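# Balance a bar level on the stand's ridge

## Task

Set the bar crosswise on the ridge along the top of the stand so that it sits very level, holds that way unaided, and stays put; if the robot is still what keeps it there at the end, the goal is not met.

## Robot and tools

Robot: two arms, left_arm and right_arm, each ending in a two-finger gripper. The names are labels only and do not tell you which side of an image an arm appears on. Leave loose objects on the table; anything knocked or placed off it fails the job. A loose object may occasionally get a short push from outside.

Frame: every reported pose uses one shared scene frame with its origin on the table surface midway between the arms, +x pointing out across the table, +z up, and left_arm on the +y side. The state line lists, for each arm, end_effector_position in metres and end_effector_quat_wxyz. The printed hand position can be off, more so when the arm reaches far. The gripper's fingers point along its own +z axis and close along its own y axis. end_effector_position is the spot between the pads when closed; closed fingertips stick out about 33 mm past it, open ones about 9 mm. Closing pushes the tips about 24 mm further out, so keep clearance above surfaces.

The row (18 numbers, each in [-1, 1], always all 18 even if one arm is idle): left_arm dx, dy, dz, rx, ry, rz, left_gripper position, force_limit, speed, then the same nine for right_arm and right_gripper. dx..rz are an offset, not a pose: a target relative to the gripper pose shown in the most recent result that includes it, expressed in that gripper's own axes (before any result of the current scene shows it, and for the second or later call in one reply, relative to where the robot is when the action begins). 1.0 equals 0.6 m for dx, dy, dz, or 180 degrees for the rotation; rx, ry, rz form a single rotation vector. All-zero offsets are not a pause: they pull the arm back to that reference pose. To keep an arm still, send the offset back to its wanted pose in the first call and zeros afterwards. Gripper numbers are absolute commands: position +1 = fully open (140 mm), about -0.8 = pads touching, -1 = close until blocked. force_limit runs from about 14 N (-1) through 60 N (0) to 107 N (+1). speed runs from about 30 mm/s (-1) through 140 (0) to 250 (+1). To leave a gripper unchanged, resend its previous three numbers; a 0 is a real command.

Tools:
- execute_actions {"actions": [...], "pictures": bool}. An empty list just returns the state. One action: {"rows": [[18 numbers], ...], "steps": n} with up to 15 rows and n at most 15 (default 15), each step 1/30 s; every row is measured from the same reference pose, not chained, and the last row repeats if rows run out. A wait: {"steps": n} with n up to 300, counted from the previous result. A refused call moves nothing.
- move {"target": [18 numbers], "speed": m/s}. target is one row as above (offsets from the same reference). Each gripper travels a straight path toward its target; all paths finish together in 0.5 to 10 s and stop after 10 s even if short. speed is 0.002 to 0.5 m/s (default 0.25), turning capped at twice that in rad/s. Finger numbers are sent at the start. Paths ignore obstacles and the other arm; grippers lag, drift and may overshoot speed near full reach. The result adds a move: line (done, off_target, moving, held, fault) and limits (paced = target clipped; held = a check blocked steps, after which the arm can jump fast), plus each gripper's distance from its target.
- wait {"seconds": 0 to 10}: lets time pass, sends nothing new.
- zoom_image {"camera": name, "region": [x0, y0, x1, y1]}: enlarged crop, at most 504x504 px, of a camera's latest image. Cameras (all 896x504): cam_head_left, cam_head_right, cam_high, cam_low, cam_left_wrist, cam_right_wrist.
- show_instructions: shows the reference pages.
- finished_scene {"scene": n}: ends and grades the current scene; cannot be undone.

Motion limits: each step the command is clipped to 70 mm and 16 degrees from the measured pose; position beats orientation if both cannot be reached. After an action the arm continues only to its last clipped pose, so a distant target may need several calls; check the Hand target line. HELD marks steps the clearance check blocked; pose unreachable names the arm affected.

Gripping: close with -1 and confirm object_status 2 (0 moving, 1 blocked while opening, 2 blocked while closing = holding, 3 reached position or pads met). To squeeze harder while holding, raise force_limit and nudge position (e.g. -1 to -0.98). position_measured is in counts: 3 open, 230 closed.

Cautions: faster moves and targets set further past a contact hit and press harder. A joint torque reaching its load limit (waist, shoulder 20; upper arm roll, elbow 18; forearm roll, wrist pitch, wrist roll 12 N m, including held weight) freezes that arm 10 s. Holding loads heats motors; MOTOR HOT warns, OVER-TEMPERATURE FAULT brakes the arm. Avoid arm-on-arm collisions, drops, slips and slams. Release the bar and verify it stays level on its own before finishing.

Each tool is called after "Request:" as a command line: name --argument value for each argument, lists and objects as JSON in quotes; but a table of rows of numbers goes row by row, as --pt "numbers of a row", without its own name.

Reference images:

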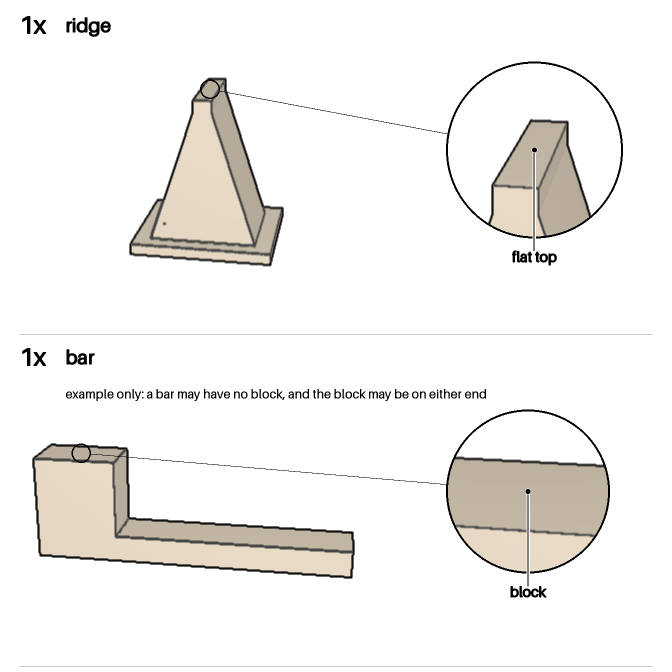

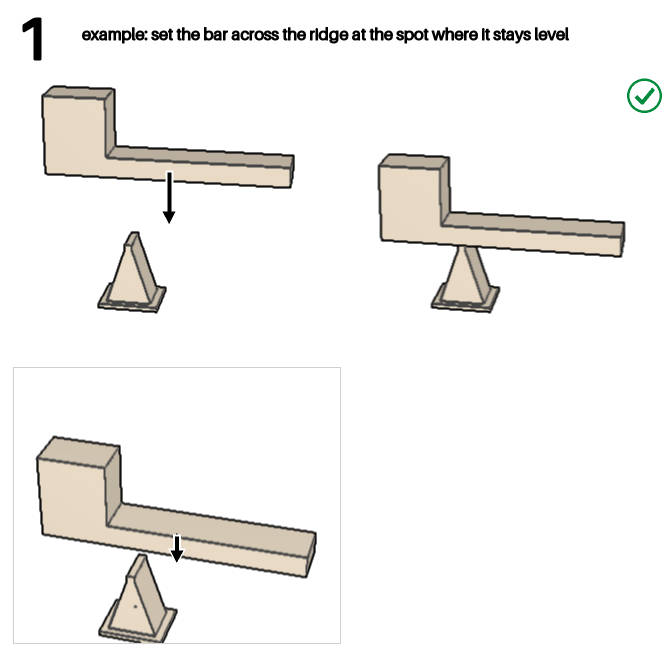

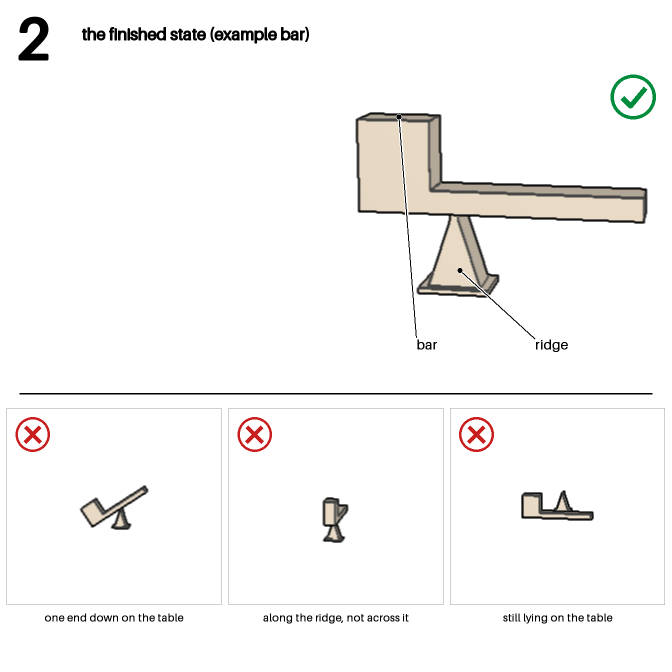

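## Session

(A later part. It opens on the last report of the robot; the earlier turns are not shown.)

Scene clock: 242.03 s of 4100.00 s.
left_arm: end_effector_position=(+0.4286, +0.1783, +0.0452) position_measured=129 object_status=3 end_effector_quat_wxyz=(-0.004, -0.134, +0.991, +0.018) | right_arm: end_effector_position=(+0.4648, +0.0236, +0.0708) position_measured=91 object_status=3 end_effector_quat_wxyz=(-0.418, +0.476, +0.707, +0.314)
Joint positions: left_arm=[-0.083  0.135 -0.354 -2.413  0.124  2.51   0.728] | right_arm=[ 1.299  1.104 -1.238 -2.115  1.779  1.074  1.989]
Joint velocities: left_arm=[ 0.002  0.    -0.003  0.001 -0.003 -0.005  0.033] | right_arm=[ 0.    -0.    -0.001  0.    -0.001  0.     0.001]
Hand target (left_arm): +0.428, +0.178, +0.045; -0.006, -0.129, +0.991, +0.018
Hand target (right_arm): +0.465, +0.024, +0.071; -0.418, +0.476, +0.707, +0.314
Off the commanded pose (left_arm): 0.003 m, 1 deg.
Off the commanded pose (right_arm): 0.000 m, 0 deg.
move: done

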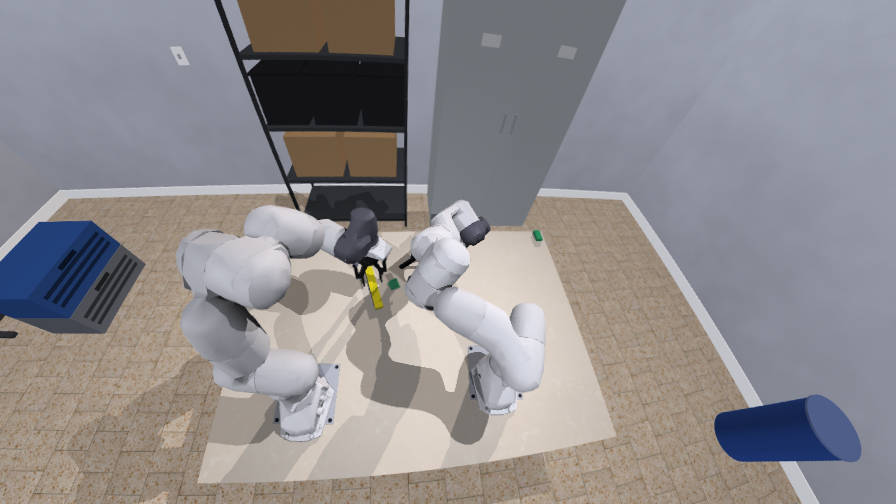

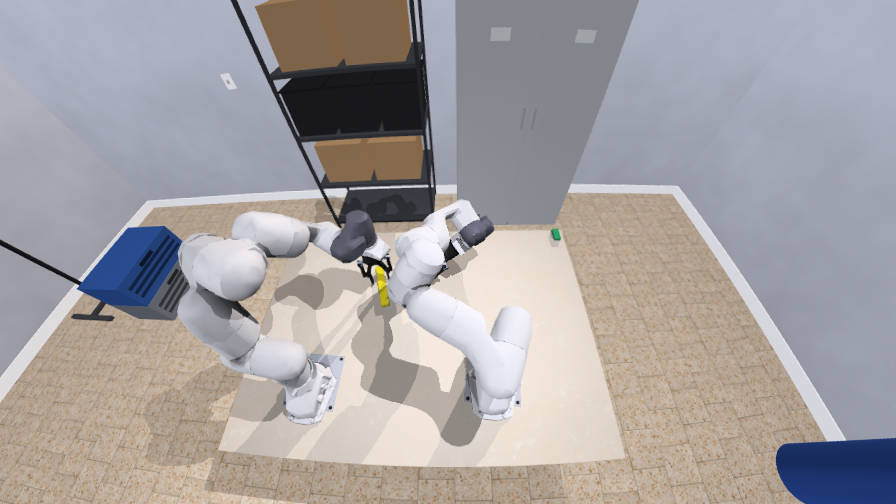

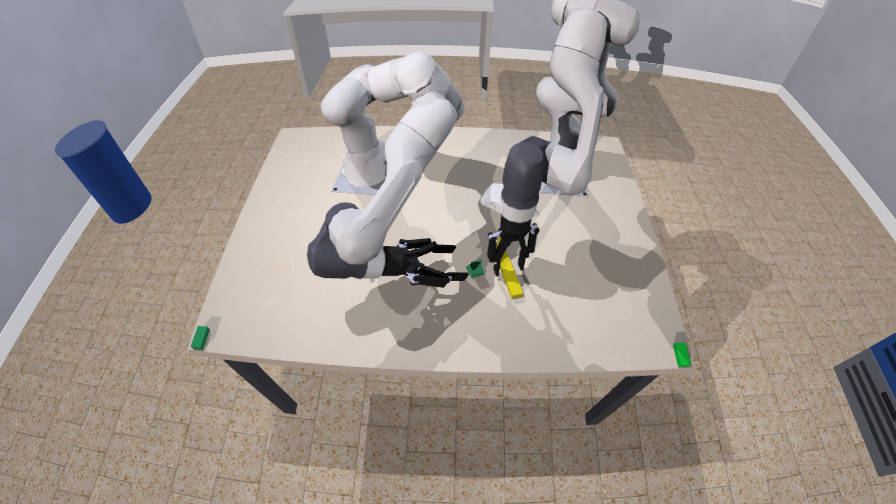

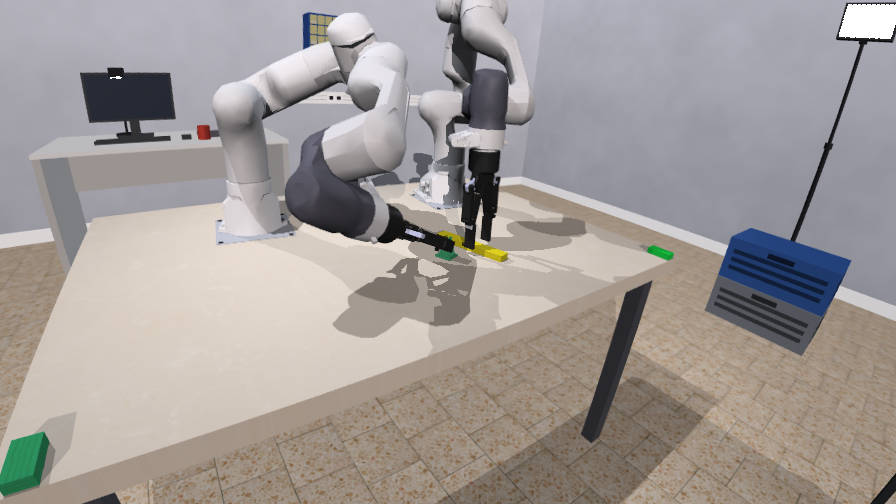

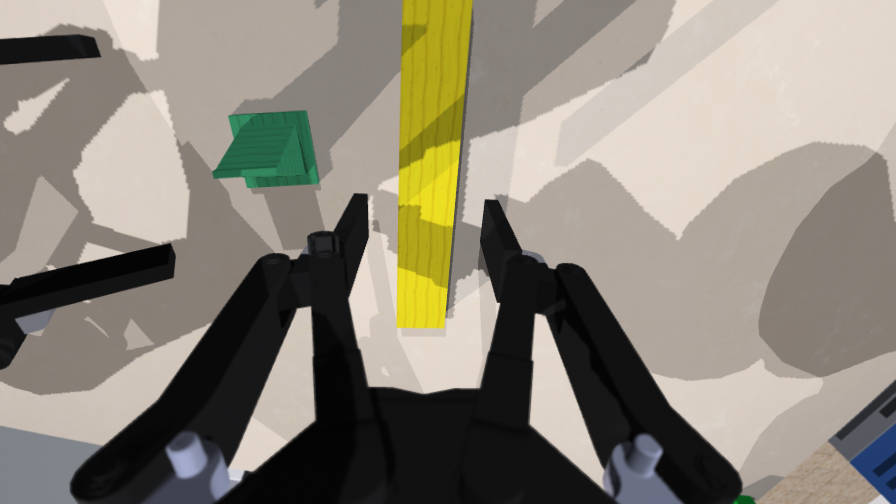

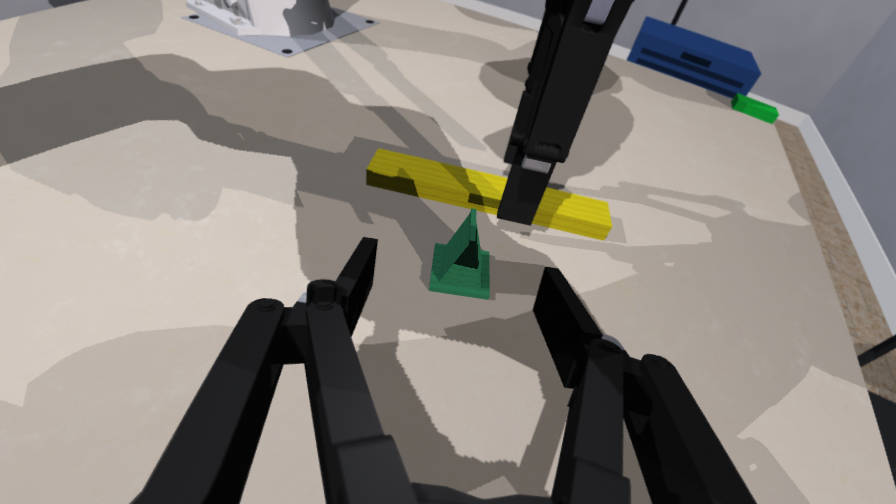

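Request:
move --target '[0,0,0.013,0,0,0,0,0,-0.8,0,0,0,0,0,0,0.3,0,0]' --speed 0.02

Request:
move --target '[0,0,0,0,0,0,-1,0,-0.3,0,0,0,0,0,0,0.3,0,0]'

Request:
move --target '[0,0,-0.1,0,0,-0.017,-1,0,-0.3,0,0,0,0,0,0,0.3,0,0]' --speed 0.06

Scene clock: 254.00 s of 4100.00 s.
left_arm: end_effector_position=(+0.4282, +0.1786, +0.0381) position_measured=129 object_status=3 end_effector_quat_wxyz=(-0.005, -0.132, +0.991, +0.018) | right_arm: end_effector_position=(+0.4648, +0.0236, +0.0708) position_measured=91 object_status=3 end_effector_quat_wxyz=(-0.418, +0.476, +0.707, +0.314)
Joint positions: left_arm=[-0.084  0.153 -0.351 -2.414  0.133  2.525  0.727] | right_arm=[ 1.299  1.104 -1.238 -2.115  1.779  1.074  1.989]
Joint velocities: left_arm=[ 0.    -0.    -0.     0.     0.006  0.012 -0.014] | right_arm=[-0.     0.001 -0.     0.001  0.002 -0.    -0.   ]
Hand target (left_arm): +0.429, +0.179, +0.037; -0.003, -0.134, +0.991, +0.018
Hand target (right_arm): +0.465, +0.024, +0.071; -0.418, +0.476, +0.707, +0.314
Off the commanded pose (left_arm): 0.001 m, 0 deg.
Off the commanded pose (right_arm): 0.000 m, 0 deg.
After step 90, 8.27 s passed at rest.
move: done

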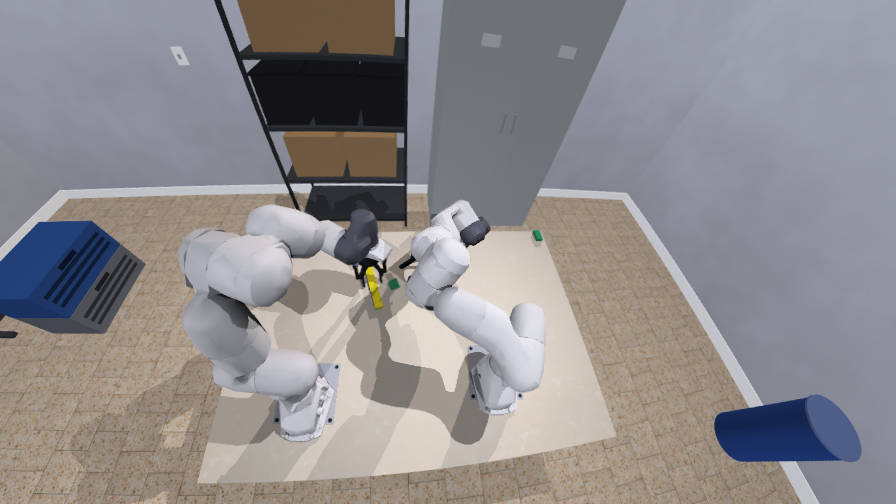

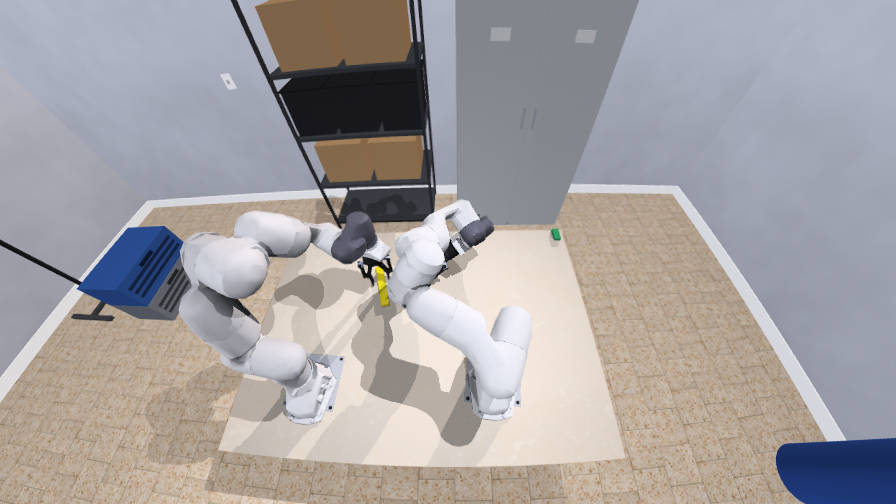

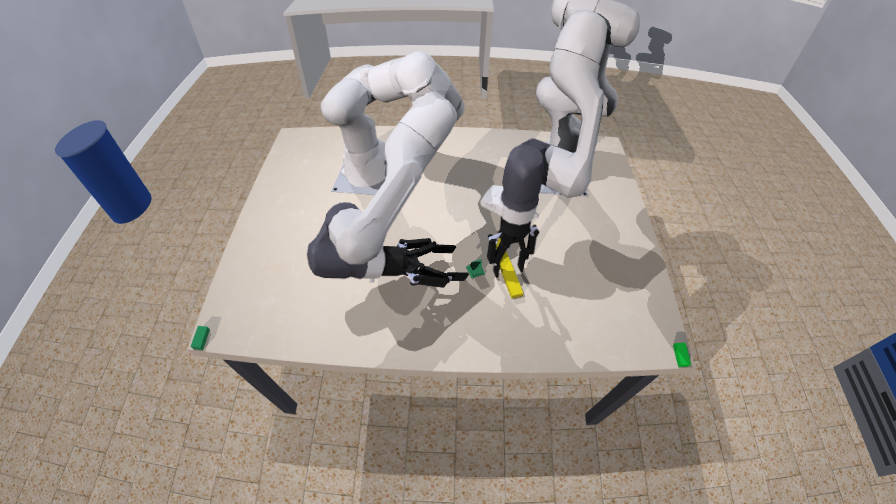

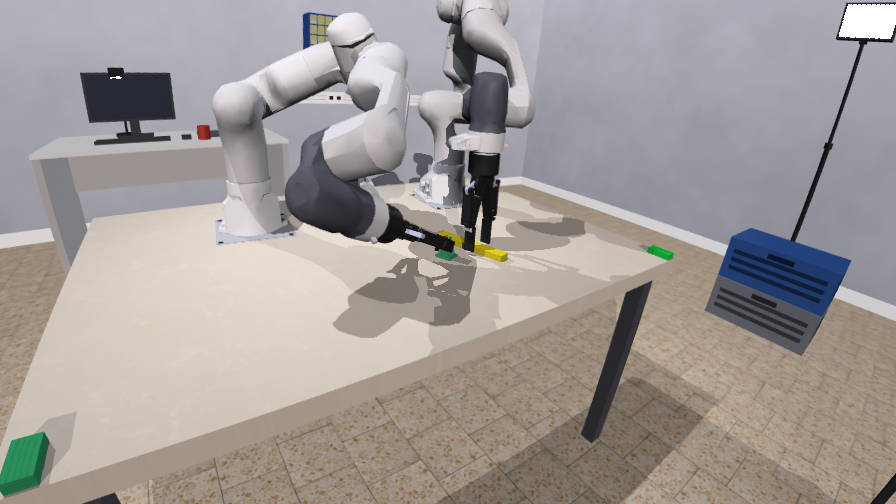

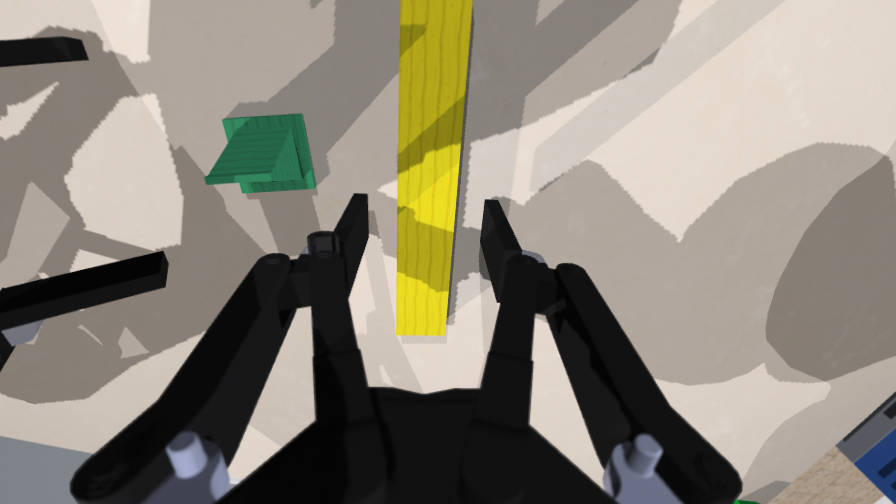

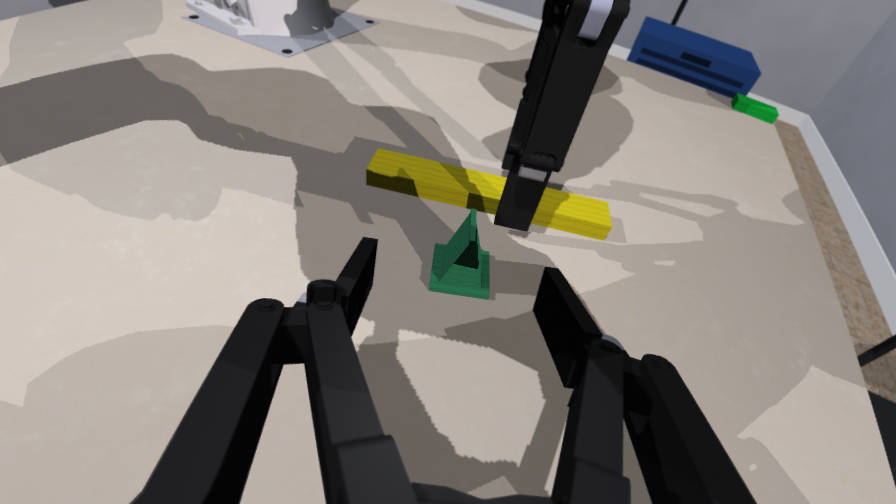

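Scene clock: 254.57 s of 4100.00 s.
left_arm: end_effector_position=(+0.4285, +0.1785, +0.0384) position_measured=185 object_status=2 end_effector_quat_wxyz=(-0.005, -0.132, +0.991, +0.018) | right_arm: end_effector_position=(+0.4648, +0.0236, +0.0708) position_measured=91 object_status=3 end_effector_quat_wxyz=(-0.418, +0.476, +0.707, +0.314)
Joint positions: left_arm=[-0.084  0.152 -0.351 -2.414  0.133  2.525  0.727] | right_arm=[ 1.299  1.104 -1.238 -2.115  1.779  1.074  1.989]
Joint velocities: left_arm=[ 0.     0.001 -0.001  0.    -0.     0.001  0.   ] | right_arm=[ 0.     0.    -0.     0.     0.001  0.     0.   ]
Hand target (left_arm): +0.428, +0.179, +0.038; -0.005, -0.132, +0.991, +0.018
Hand target (right_arm): +0.465, +0.024, +0.071; -0.418, +0.476, +0.707, +0.314
Off the commanded pose (left_arm): 0.000 m, 0 deg.
Off the commanded pose (right_arm): 0.000 m, 0 deg.
move: done

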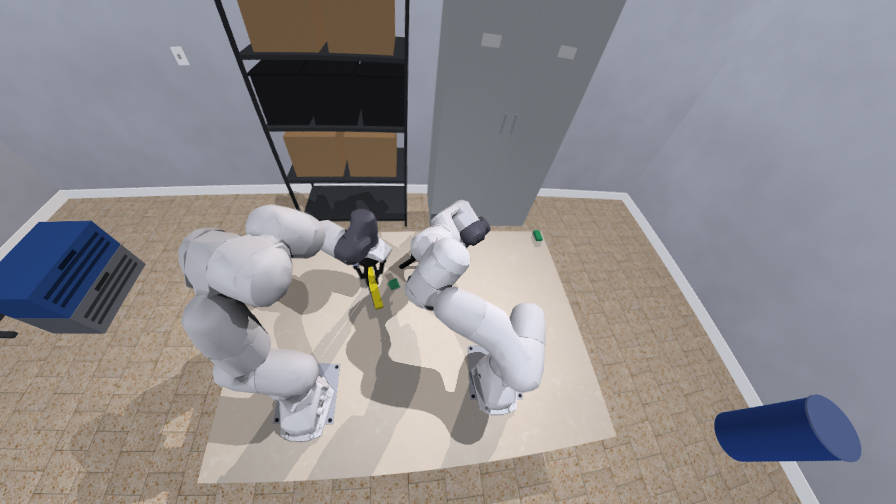

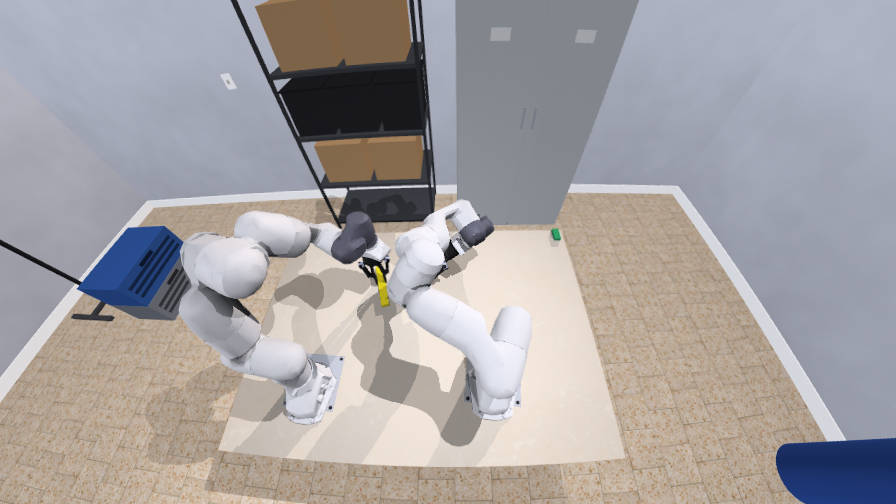

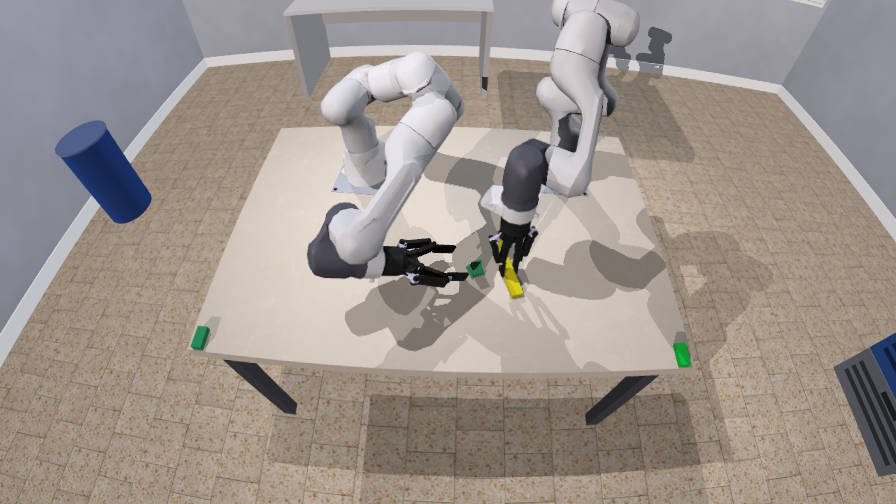

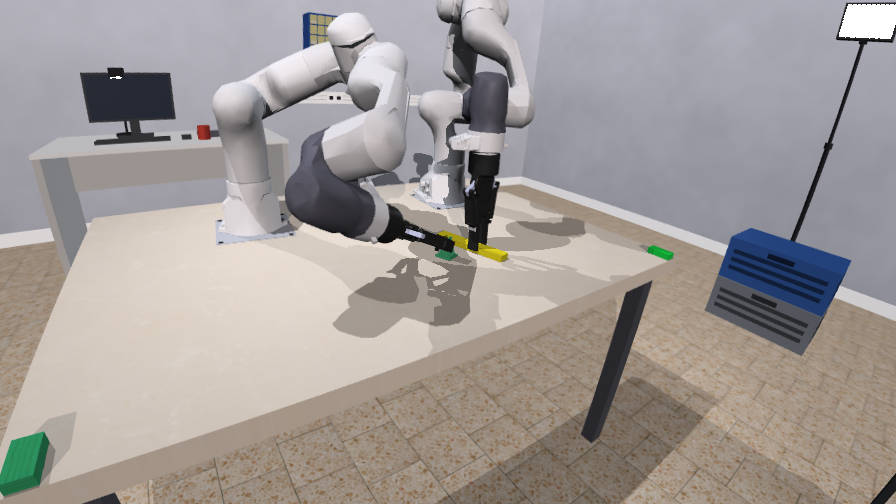

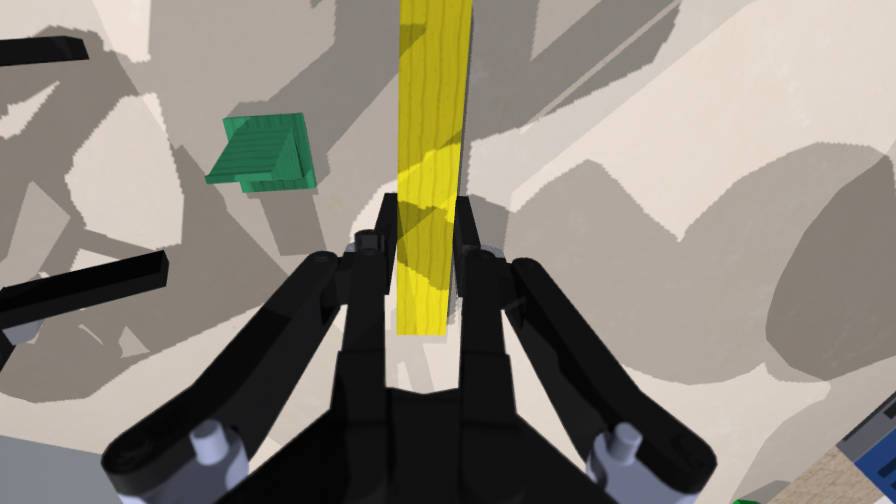

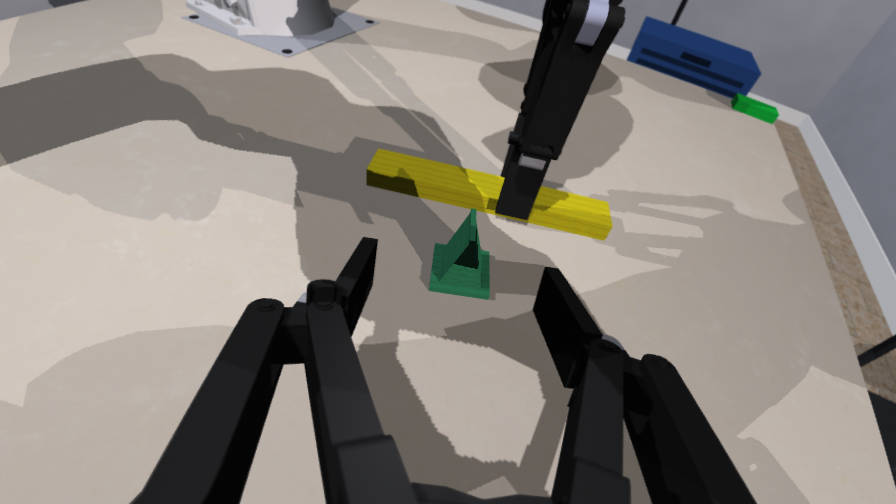

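Scene clock: 256.03 s of 4100.00 s.
left_arm: end_effector_position=(+0.4292, +0.1774, +0.0980) position_measured=185 object_status=2 end_effector_quat_wxyz=(-0.003, -0.160, +0.987, +0.018) | right_arm: end_effector_position=(+0.4648, +0.0236, +0.0708) position_measured=91 object_status=3 end_effector_quat_wxyz=(-0.418, +0.476, +0.707, +0.314)
Joint positions: left_arm=[-0.084  0.02  -0.361 -2.385  0.047  2.376  0.733] | right_arm=[ 1.299  1.104 -1.238 -2.115  1.779  1.074  1.989]
Joint velocities: left_arm=[-0.     0.     0.    -0.    -0.002 -0.012  0.002] | right_arm=[-0.002  0.     0.001  0.001  0.     0.001 -0.001]
Hand target (left_arm): +0.428, +0.176, +0.099; -0.004, -0.158, +0.987, +0.018
Hand target (right_arm): +0.465, +0.024, +0.071; -0.418, +0.476, +0.707, +0.314
Off the commanded pose (left_arm): 0.001 m, 0 deg.
Off the commanded pose (right_arm): 0.000 m, 0 deg.
move: done

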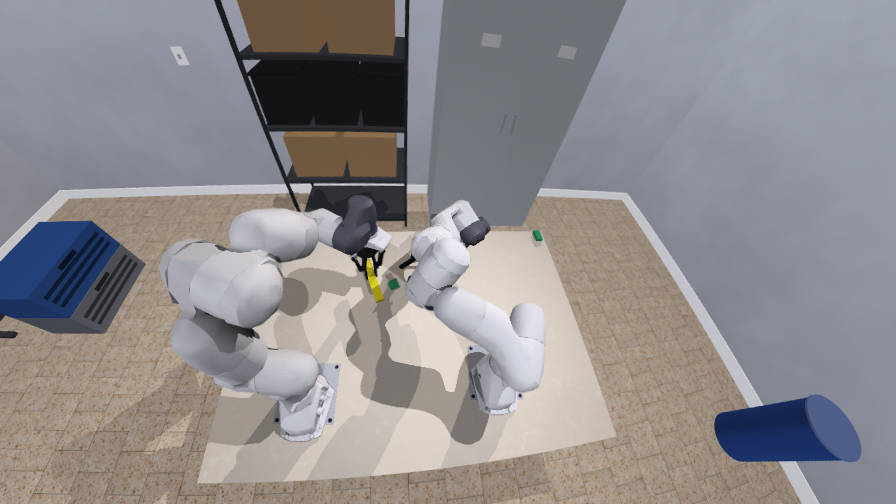

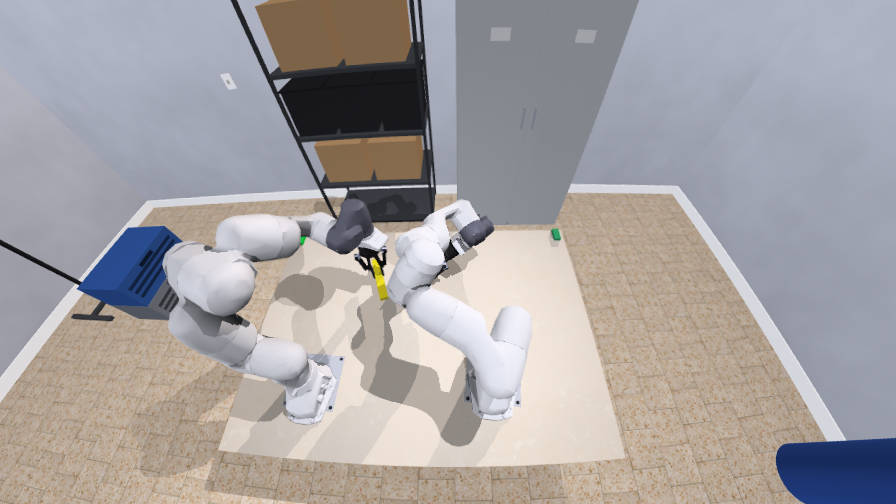

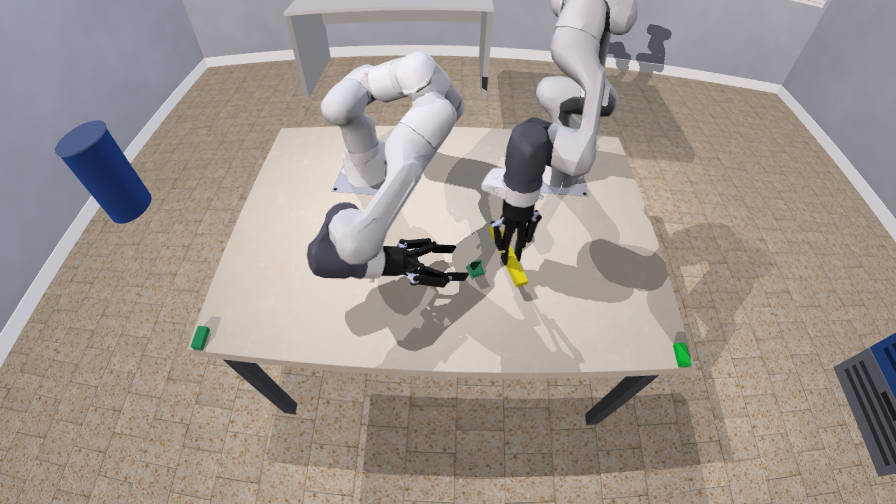

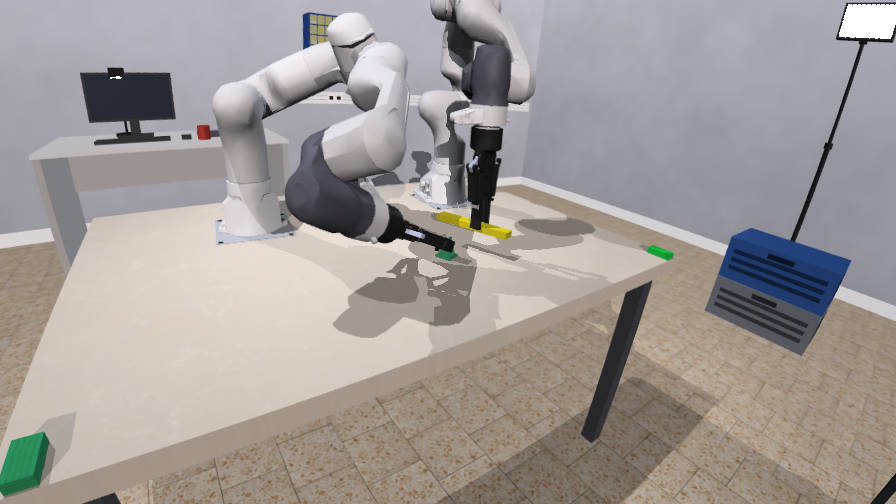

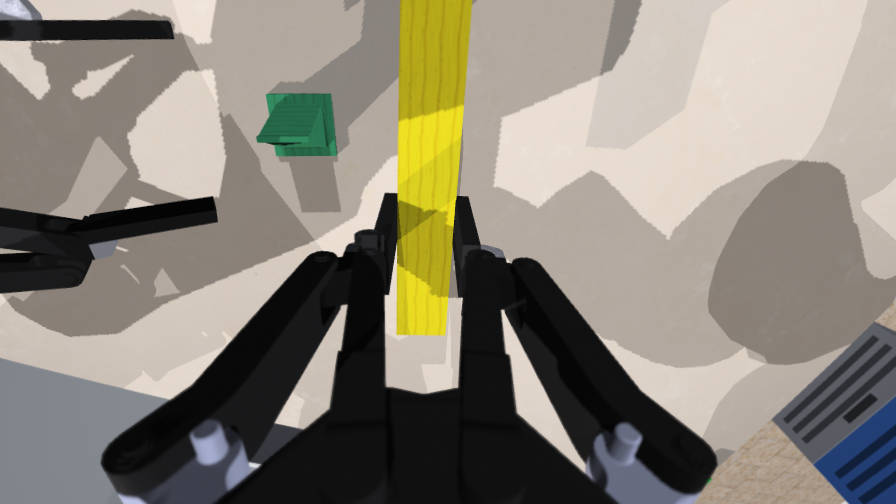

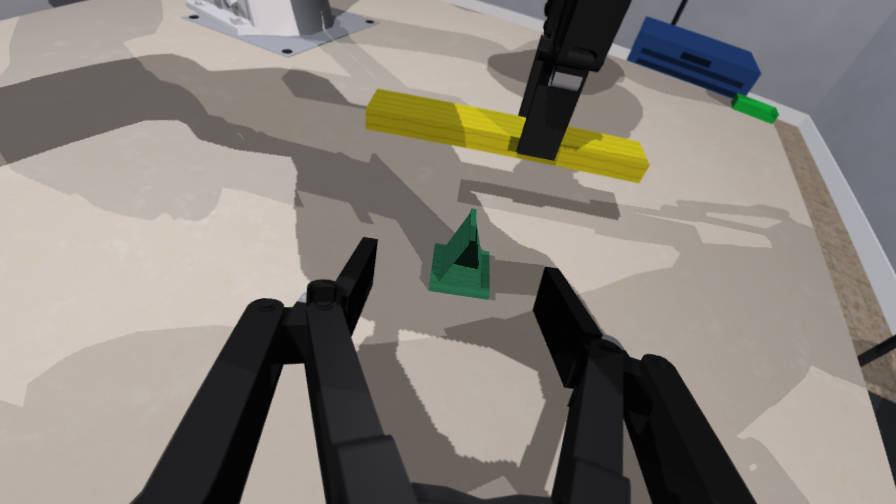

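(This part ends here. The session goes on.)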